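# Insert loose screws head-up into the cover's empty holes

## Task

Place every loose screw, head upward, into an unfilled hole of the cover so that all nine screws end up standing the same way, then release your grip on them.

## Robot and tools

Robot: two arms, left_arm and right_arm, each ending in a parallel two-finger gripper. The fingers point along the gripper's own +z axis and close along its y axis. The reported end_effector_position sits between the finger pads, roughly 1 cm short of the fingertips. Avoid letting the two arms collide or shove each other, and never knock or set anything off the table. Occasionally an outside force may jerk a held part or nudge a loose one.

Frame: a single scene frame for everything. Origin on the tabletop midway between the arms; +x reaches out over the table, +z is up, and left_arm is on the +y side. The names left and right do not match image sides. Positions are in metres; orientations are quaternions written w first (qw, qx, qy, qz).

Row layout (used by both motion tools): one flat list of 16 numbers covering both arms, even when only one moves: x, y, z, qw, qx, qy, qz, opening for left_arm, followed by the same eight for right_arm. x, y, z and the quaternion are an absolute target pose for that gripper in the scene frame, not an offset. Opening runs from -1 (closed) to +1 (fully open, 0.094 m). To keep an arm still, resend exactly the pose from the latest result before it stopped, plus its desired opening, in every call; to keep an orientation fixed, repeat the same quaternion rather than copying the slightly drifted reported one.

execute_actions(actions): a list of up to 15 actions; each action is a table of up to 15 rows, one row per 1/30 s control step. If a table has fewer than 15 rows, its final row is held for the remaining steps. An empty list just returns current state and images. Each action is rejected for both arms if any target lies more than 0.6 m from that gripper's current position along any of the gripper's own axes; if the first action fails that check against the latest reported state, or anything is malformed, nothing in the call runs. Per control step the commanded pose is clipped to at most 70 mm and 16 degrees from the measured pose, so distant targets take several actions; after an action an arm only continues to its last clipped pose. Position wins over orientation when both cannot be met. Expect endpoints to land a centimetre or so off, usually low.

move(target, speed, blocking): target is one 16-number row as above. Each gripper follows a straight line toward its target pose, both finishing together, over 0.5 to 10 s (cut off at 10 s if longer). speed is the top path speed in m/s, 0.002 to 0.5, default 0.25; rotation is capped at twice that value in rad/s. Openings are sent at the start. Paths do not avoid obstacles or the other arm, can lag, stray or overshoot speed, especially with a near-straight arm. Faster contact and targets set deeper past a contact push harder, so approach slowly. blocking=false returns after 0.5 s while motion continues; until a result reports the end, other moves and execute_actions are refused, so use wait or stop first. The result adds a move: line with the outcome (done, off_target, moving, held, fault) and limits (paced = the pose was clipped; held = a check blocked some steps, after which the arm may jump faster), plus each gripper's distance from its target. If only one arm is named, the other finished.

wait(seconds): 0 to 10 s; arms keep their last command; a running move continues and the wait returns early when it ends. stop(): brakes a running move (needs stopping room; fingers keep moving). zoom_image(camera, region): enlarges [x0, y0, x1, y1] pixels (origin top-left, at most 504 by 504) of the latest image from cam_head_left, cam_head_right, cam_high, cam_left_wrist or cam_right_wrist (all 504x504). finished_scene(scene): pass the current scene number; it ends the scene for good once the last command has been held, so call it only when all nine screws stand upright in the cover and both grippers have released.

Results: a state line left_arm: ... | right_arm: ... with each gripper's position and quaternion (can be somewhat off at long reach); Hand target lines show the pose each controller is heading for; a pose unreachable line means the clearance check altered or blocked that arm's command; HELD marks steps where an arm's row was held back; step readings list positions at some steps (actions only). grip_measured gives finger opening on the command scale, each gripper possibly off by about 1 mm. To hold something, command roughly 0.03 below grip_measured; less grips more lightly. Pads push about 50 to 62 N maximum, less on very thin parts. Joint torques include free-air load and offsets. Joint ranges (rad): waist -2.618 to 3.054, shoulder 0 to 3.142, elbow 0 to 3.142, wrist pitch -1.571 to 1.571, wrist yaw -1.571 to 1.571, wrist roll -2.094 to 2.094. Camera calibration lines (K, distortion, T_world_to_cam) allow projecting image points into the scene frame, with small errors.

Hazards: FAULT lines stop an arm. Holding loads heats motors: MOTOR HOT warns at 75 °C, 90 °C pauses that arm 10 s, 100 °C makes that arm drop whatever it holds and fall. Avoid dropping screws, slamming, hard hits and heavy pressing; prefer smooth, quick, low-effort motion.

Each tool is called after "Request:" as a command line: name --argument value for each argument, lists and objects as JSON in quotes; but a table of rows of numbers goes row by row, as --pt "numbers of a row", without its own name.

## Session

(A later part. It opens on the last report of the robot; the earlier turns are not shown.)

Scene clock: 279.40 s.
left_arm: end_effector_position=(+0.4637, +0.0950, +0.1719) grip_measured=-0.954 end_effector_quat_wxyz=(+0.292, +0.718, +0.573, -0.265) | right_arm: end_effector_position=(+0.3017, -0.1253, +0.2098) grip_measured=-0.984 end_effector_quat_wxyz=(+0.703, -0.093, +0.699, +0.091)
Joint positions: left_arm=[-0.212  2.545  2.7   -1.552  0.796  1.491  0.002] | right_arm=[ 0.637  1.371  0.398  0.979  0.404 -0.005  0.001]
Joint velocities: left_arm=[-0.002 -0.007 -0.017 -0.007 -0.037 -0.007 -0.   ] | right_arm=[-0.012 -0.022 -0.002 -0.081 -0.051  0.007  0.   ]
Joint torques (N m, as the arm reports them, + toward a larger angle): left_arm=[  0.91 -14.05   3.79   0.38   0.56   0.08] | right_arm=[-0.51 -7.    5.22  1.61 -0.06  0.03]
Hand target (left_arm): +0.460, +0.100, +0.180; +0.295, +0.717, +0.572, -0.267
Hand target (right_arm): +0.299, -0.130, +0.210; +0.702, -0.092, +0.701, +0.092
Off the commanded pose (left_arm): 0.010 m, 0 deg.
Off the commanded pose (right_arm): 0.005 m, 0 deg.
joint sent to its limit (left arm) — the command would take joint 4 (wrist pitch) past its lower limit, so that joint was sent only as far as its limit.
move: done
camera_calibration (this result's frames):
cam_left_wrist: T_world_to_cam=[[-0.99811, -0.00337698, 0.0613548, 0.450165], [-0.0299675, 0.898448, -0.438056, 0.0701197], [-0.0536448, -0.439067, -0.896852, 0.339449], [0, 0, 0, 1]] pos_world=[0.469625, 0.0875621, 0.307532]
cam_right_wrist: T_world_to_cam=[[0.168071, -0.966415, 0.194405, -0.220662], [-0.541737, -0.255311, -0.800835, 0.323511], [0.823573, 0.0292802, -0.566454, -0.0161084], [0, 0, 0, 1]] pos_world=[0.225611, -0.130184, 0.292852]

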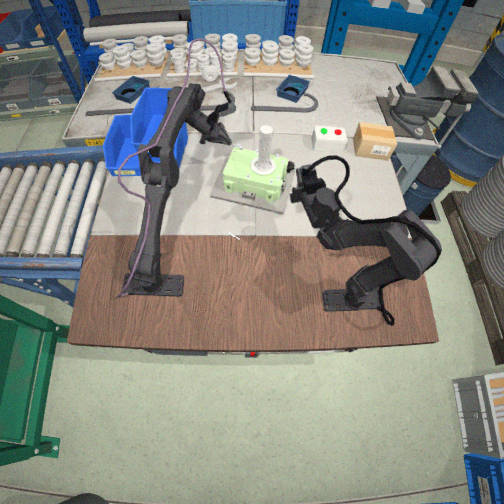

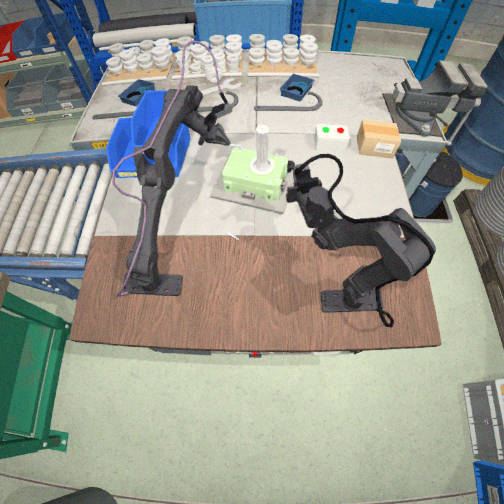

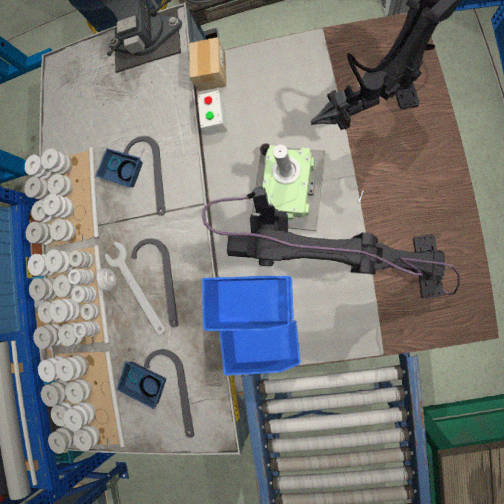

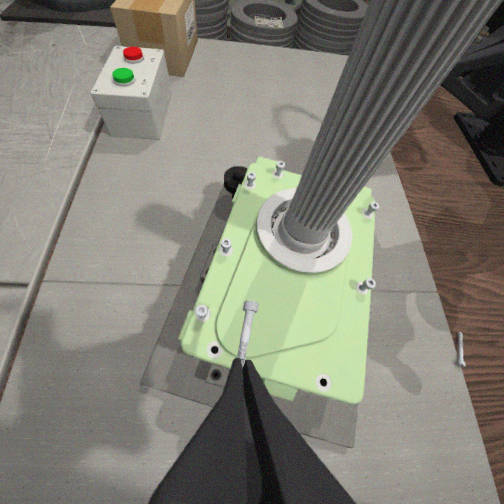

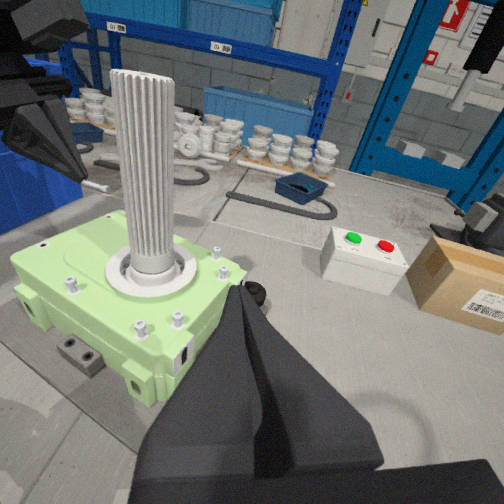

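Request:
move --target '[0.25,0.17,0.08,0.37,0.239,0.893,-0.099,-1,0.30,-0.13,0.21,0.701,-0.092,0.701,0.092,-1]' --speed 0.15

Request:
move --target '[0.25,0.17,0.016,0.37,0.239,0.893,-0.099,-1,0.30,-0.13,0.21,0.701,-0.092,0.701,0.092,-1]' --speed 0.06

Request:
move --target '[0.25,0.17,0.02,0.37,0.239,0.893,-0.099,-0.5,0.30,-0.13,0.21,0.701,-0.092,0.701,0.092,-1]'

Request:
move --target '[0.28,0.153,0.05,0,0.259,0.966,0,-0.5,0.30,-0.13,0.21,0.701,-0.092,0.701,0.092,-1]' --speed 0.15

Request:
move --target '[0.28,0.153,0.006,0,0.259,0.966,0,-0.5,0.30,-0.13,0.21,0.701,-0.092,0.701,0.092,-1]' --speed 0.06

Scene clock: 284.33 s.
left_arm: end_effector_position=(+0.2537, +0.1700, +0.0779) grip_measured=-0.953 end_effector_quat_wxyz=(+0.367, +0.240, +0.893, -0.102) | right_arm: end_effector_position=(+0.3014, -0.1245, +0.2097) grip_measured=-0.984 end_effector_quat_wxyz=(+0.703, -0.094, +0.699, +0.093)
Joint positions: left_arm=[-0.591  1.067  0.439 -0.163 -0.054 -0.061  0.002] | right_arm=[ 0.637  1.371  0.398  0.979  0.399 -0.005  0.001]
Joint velocities: left_arm=[ 0.002  0.002  0.002 -0.022 -0.022 -0.037  0.   ] | right_arm=[ 0.012  0.002  0.002  0.037 -0.007 -0.066 -0.001]
Joint torques (N m, as the arm reports them, + toward a larger angle): left_arm=[-1.04 -4.19  4.91  1.54 -0.18 -0.1 ] | right_arm=[-0.68 -6.72  5.42  1.63 -0.06  0.04]
Hand target (left_arm): +0.250, +0.172, +0.078; +0.370, +0.237, +0.893, -0.100
Hand target (right_arm): +0.300, -0.130, +0.210; +0.701, -0.092, +0.701, +0.092
Off the commanded pose (left_arm): 0.004 m, 0 deg.
Off the commanded pose (right_arm): 0.006 m, 0 deg.
move: done
camera_calibration (this result's frames):
cam_left_wrist: T_world_to_cam=[[-0.33124, -0.926962, 0.176129, 0.225527], [-0.887192, 0.242437, -0.392574, 0.28068], [0.321201, -0.286296, -0.902698, 0.1562], [0, 0, 0, 1]] pos_world=[0.27355, 0.185727, 0.211467]
cam_right_wrist: T_world_to_cam=[[0.172916, -0.96552, 0.194604, -0.221173], [-0.540692, -0.2582, -0.800616, 0.322813], [0.823257, 0.0332187, -0.566696, -0.0153574], [0, 0, 0, 1]] pos_world=[0.22543, -0.129686, 0.292787]

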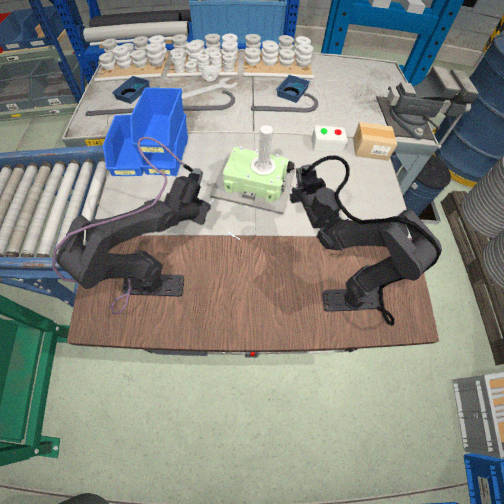

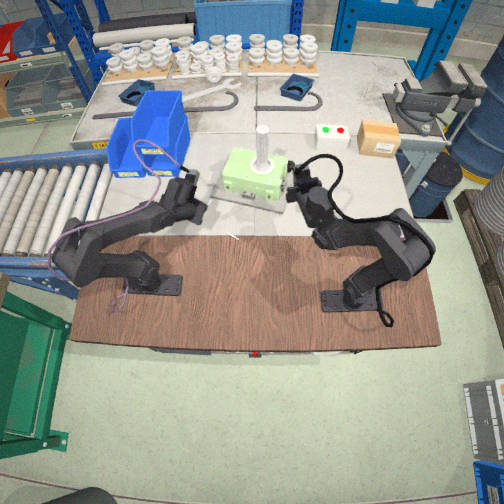

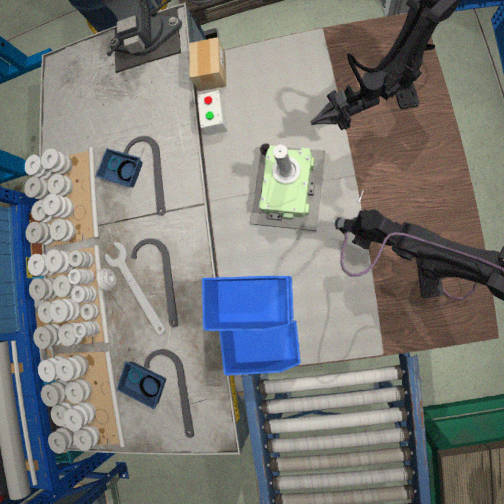

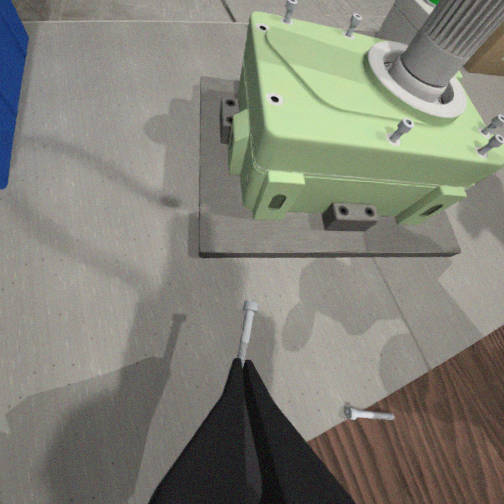

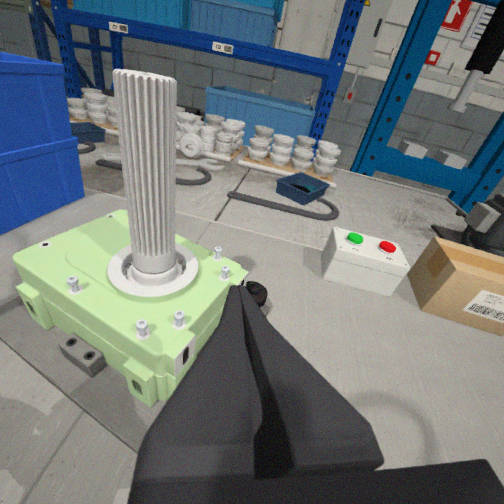

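Scene clock: 285.97 s.
left_arm: end_effector_position=(+0.2538, +0.1687, +0.0230) grip_measured=-0.953 end_effector_quat_wxyz=(+0.374, +0.240, +0.890, -0.103) | right_arm: end_effector_position=(+0.3014, -0.1245, +0.2096) grip_measured=-0.984 end_effector_quat_wxyz=(+0.702, -0.095, +0.699, +0.093)
Joint positions: left_arm=[-0.598  1.269  0.267  0.226 -0.06  -0.064  0.002] | right_arm=[ 0.637  1.371  0.398  0.978  0.399 -0.005  0.001]
Joint velocities: left_arm=[-0.002 -0.017 -0.002 -0.022  0.022 -0.037 -0.   ] | right_arm=[-0.017 -0.002 -0.007 -0.022 -0.037  0.066 -0.001]
Joint torques (N m, as the arm reports them, + toward a larger angle): left_arm=[-1.03 -2.22  3.7   1.77 -0.2  -0.1 ] | right_arm=[-0.68 -6.72  5.42  1.61 -0.06  0.04]
Hand target (left_arm): +0.250, +0.170, +0.017; +0.370, +0.239, +0.892, -0.099
Hand target (right_arm): +0.300, -0.130, +0.210; +0.701, -0.092, +0.701, +0.092
Off the commanded pose (left_arm): 0.008 m, 1 deg.
Off the commanded pose (right_arm): 0.006 m, 0 deg.
move: done
camera_calibration (this result's frames):
cam_left_wrist: T_world_to_cam=[[-0.334241, -0.925535, 0.177953, 0.234471], [-0.881344, 0.240036, -0.40696, 0.258825], [0.333941, -0.292861, -0.895944, 0.103904], [0, 0, 0, 1]] pos_world=[0.271786, 0.185313, 0.156699]
cam_right_wrist: T_world_to_cam=[[0.172975, -0.965474, 0.194779, -0.221204], [-0.540932, -0.258389, -0.800392, 0.322744], [0.823087, 0.0330852, -0.566951, -0.0153202], [0, 0, 0, 1]] pos_world=[0.225455, -0.129666, 0.292722]

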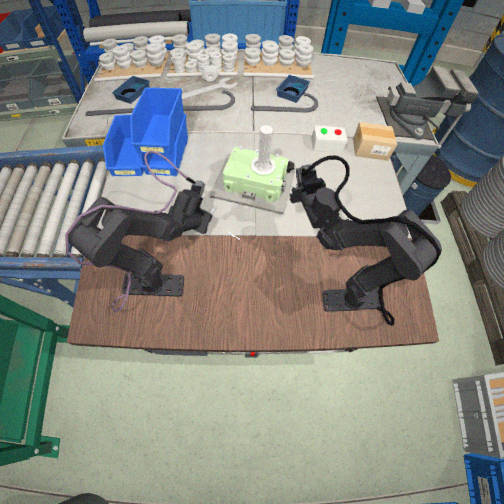

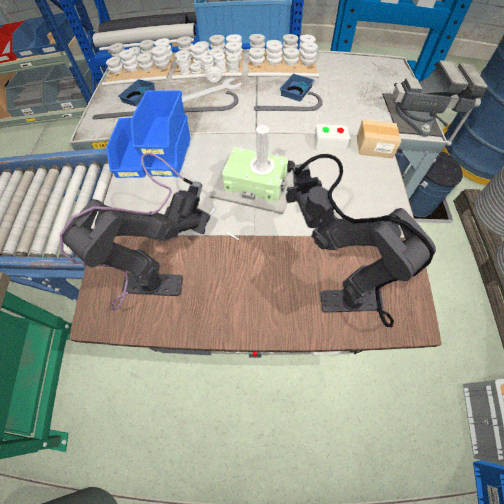

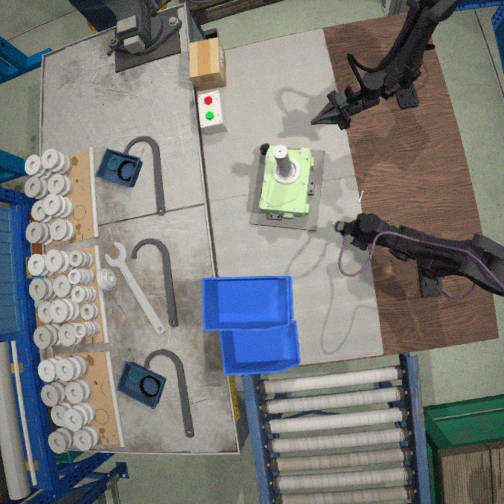

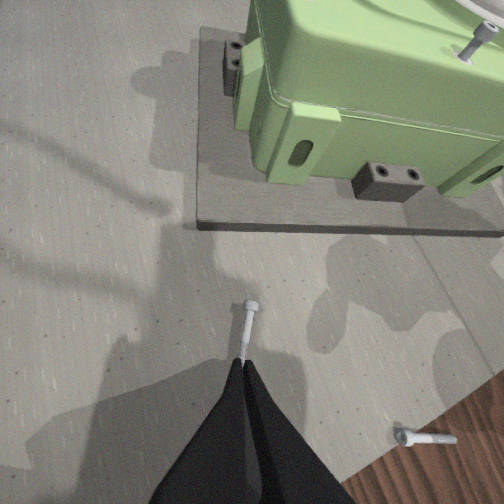

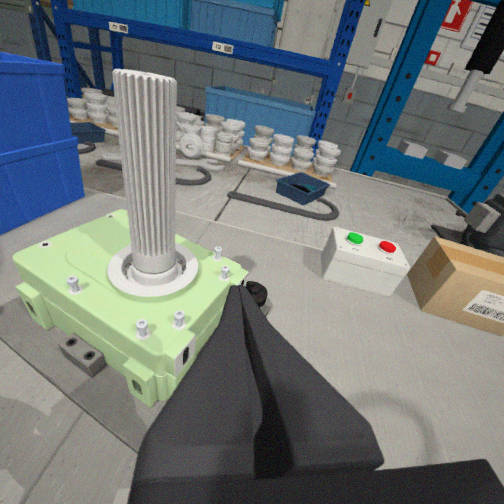

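Scene clock: 286.67 s.
left_arm: end_effector_position=(+0.2539, +0.1686, +0.0231) grip_measured=-0.502 end_effector_quat_wxyz=(+0.375, +0.240, +0.890, -0.103) | right_arm: end_effector_position=(+0.3014, -0.1245, +0.2096) grip_measured=-0.984 end_effector_quat_wxyz=(+0.702, -0.095, +0.699, +0.093)
Joint positions: left_arm=[-0.598  1.269  0.267  0.227 -0.06  -0.064  0.023] | right_arm=[ 0.637  1.371  0.398  0.978  0.399 -0.005  0.001]
Joint velocities: left_arm=[-0.012  0.002  0.002  0.007  0.007  0.037  0.001] | right_arm=[-0.017 -0.002  0.002 -0.037  0.007 -0.007  0.   ]
Joint torques (N m, as the arm reports them, + toward a larger angle): left_arm=[-1.02 -3.42  4.36  1.51 -0.2  -0.1 ] | right_arm=[-0.75 -6.71  5.41  1.62 -0.06  0.05]
Hand target (left_arm): +0.250, +0.170, +0.020; +0.370, +0.239, +0.892, -0.099
Hand target (right_arm): +0.300, -0.130, +0.210; +0.701, -0.092, +0.701, +0.092
Off the commanded pose (left_arm): 0.005 m, 1 deg.
Off the commanded pose (right_arm): 0.006 m, 0 deg.
move: done
camera_calibration (this result's frames):
cam_left_wrist: T_world_to_cam=[[-0.334352, -0.925457, 0.178153, 0.234422], [-0.88109, 0.239856, -0.407615, 0.258975], [0.334499, -0.293255, -0.895607, 0.103884], [0, 0, 0, 1]] pos_world=[0.271811, 0.185295, 0.156838]
cam_right_wrist: T_world_to_cam=[[0.172975, -0.965474, 0.194779, -0.221204], [-0.540932, -0.258389, -0.800392, 0.322744], [0.823087, 0.0330852, -0.566951, -0.0153202], [0, 0, 0, 1]] pos_world=[0.225455, -0.129666, 0.292722]

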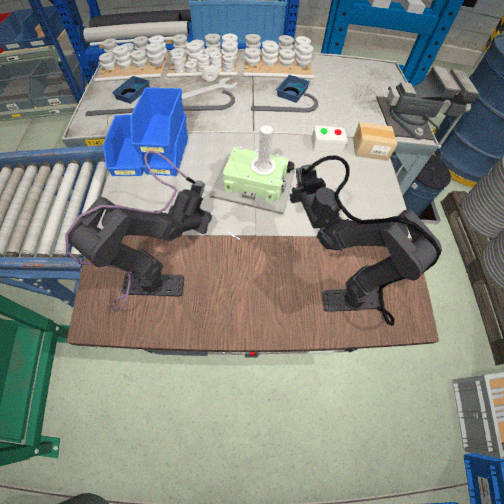

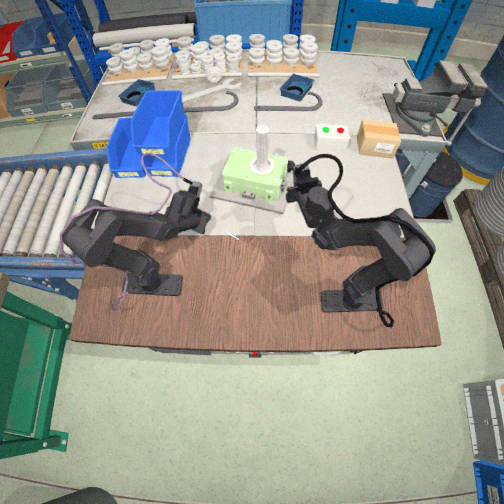

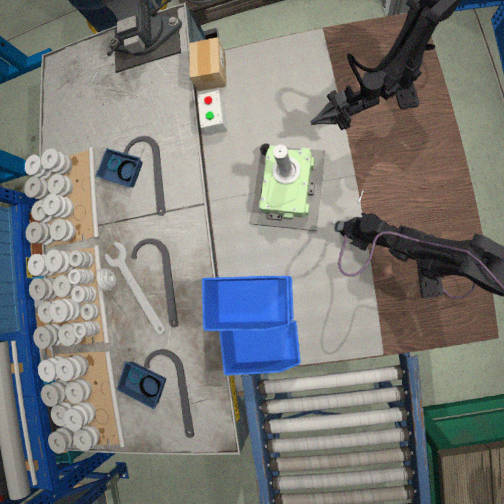

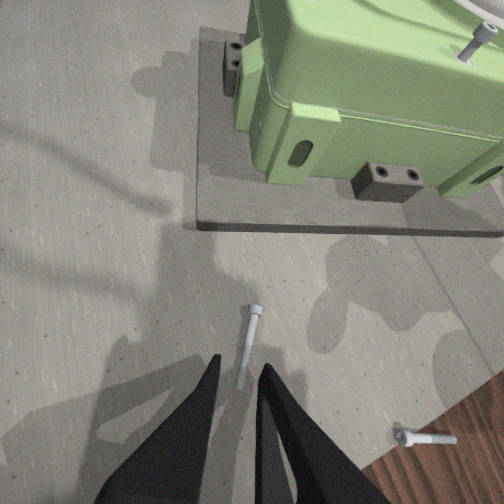

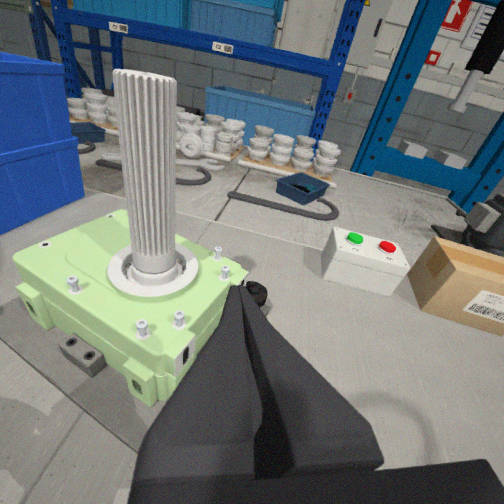

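Scene clock: 289.93 s.
left_arm: end_effector_position=(+0.2737, +0.1544, +0.0467) grip_measured=-0.502 end_effector_quat_wxyz=(-0.002, +0.262, +0.965, +0.006) | right_arm: end_effector_position=(+0.3014, -0.1245, +0.2096) grip_measured=-0.984 end_effector_quat_wxyz=(+0.702, -0.095, +0.699, +0.093)
Joint positions: left_arm=[-0.572  1.833  1.276 -1.022 -0.011 -0.06   0.023] | right_arm=[ 0.637  1.371  0.398  0.978  0.399 -0.005  0.001]
Joint velocities: left_arm=[ 0.012  0.007 -0.002 -0.051 -0.022 -0.051 -0.001] | right_arm=[ 0.002 -0.012  0.002 -0.022 -0.066 -0.066  0.001]
Joint torques (N m, as the arm reports them, + toward a larger angle): left_arm=[ 1.03 -7.    7.19  0.11  0.1   0.07] | right_arm=[-0.69 -6.73  5.44  1.63 -0.06  0.04]
Hand target (left_arm): +0.280, +0.153, +0.051; +0.001, +0.262, +0.965, +0.000
Hand target (right_arm): +0.300, -0.130, +0.210; +0.701, -0.092, +0.701, +0.092
Off the commanded pose (left_arm): 0.007 m, 1 deg.
Off the commanded pose (right_arm): 0.006 m, 0 deg.
move: done
camera_calibration (this result's frames):
cam_left_wrist: T_world_to_cam=[[-0.274726, -0.961348, -0.0182941, 0.222049], [-0.902417, 0.251224, 0.350044, 0.258164], [-0.331918, 0.112675, -0.936555, 0.235858], [0, 0, 0, 1]] pos_world=[0.37226, 0.122034, 0.134588]
cam_right_wrist: T_world_to_cam=[[0.172975, -0.965474, 0.194779, -0.221204], [-0.540932, -0.258389, -0.800392, 0.322744], [0.823087, 0.0330852, -0.566951, -0.0153202], [0, 0, 0, 1]] pos_world=[0.225455, -0.129666, 0.292722]

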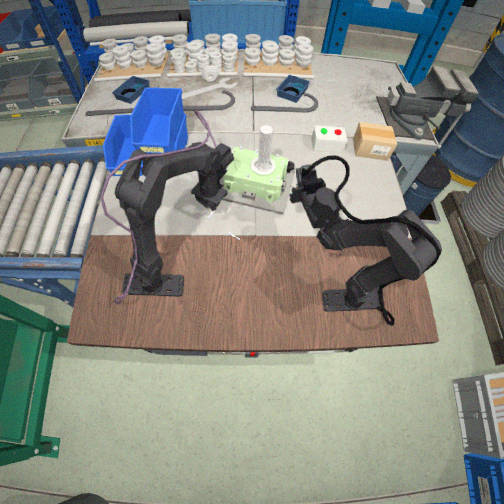

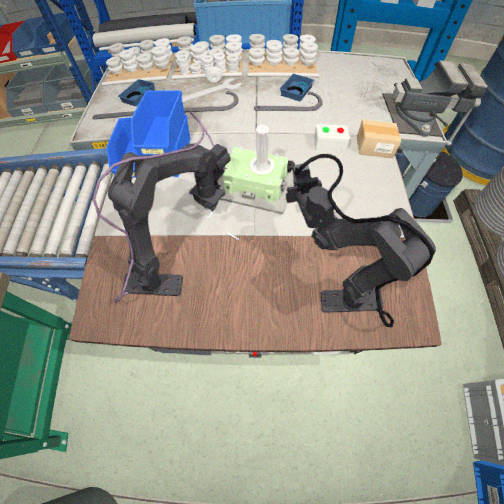

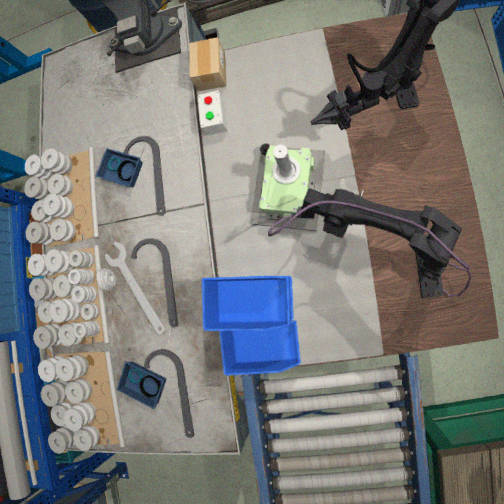

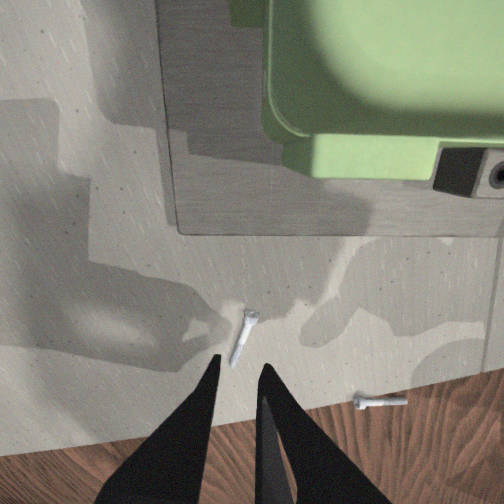

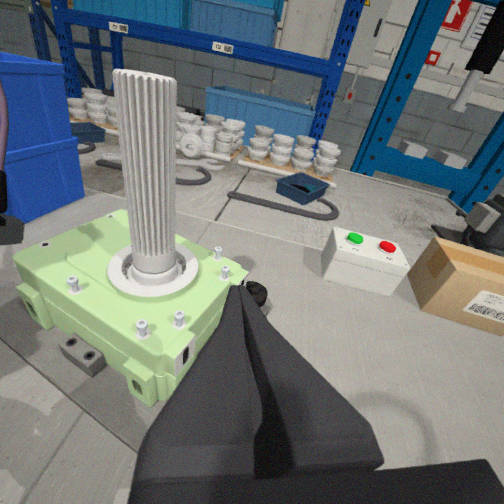

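Scene clock: 291.07 s.
left_arm: end_effector_position=(+0.2931, +0.1416, +0.0242) grip_measured=-0.502 end_effector_quat_wxyz=(+0.038, +0.261, +0.964, -0.007) | right_arm: end_effector_position=(+0.3014, -0.1245, +0.2096) grip_measured=-0.984 end_effector_quat_wxyz=(+0.702, -0.095, +0.699, +0.093)
Joint positions: left_arm=[-0.572  1.873  1.23  -0.852 -0.012 -0.06   0.023] | right_arm=[ 0.637  1.371  0.398  0.978  0.399 -0.005  0.001]
Joint velocities: left_arm=[-0.012 -0.002 -0.007  0.037  0.007 -0.051 -0.001] | right_arm=[-0.002  0.002  0.002  0.007 -0.095  0.11  -0.001]
Joint torques (N m, as the arm reports them, + toward a larger angle): left_arm=[ 1.06 -5.83  2.76  0.25  0.12  0.03] | right_arm=[-0.69 -6.73  5.44  1.62 -0.06  0.04]
Hand target (left_arm): +0.280, +0.153, +0.007; -0.000, +0.259, +0.966, -0.000
Hand target (right_arm): +0.300, -0.130, +0.210; +0.701, -0.092, +0.701, +0.092
Off the commanded pose (left_arm): 0.025 m, 4 deg.
Off the commanded pose (right_arm): 0.006 m, 0 deg.
move: off_target (left_arm)
camera_calibration (this result's frames):
cam_left_wrist: T_world_to_cam=[[-0.274293, -0.961623, 0.00661021, 0.213969], [-0.924245, 0.265517, 0.274359, 0.292919], [-0.265585, 0.0691451, -0.961605, 0.209995], [0, 0, 0, 1]] pos_world=[0.38519, 0.113463, 0.120153]
cam_right_wrist: T_world_to_cam=[[0.172975, -0.965474, 0.194779, -0.221204], [-0.540932, -0.258389, -0.800392, 0.322744], [0.823087, 0.0330852, -0.566951, -0.0153202], [0, 0, 0, 1]] pos_world=[0.225455, -0.129666, 0.292722]

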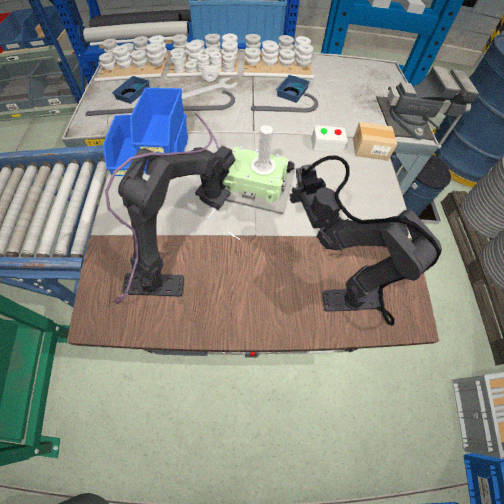

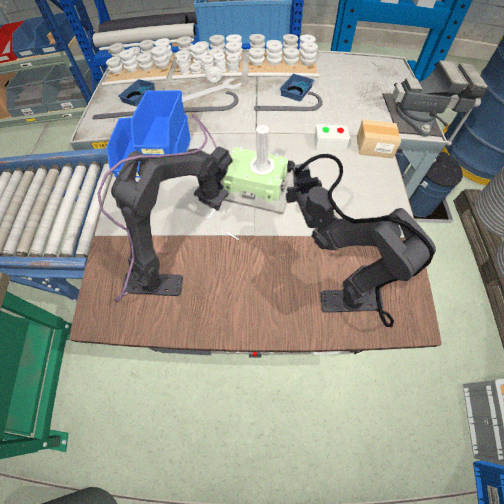

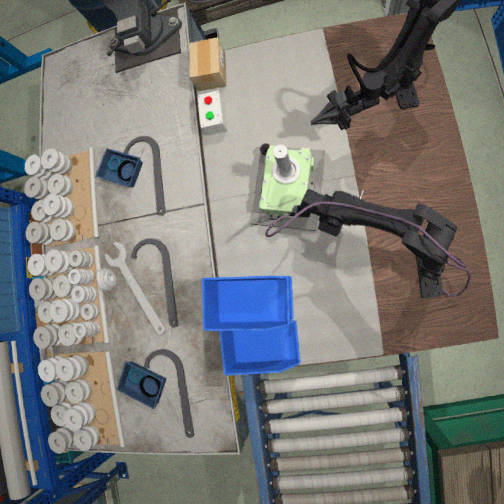

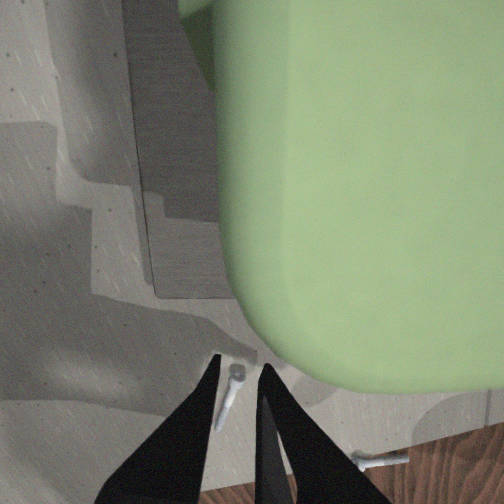

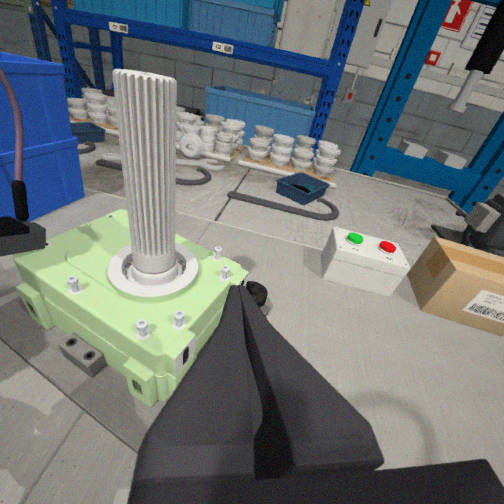

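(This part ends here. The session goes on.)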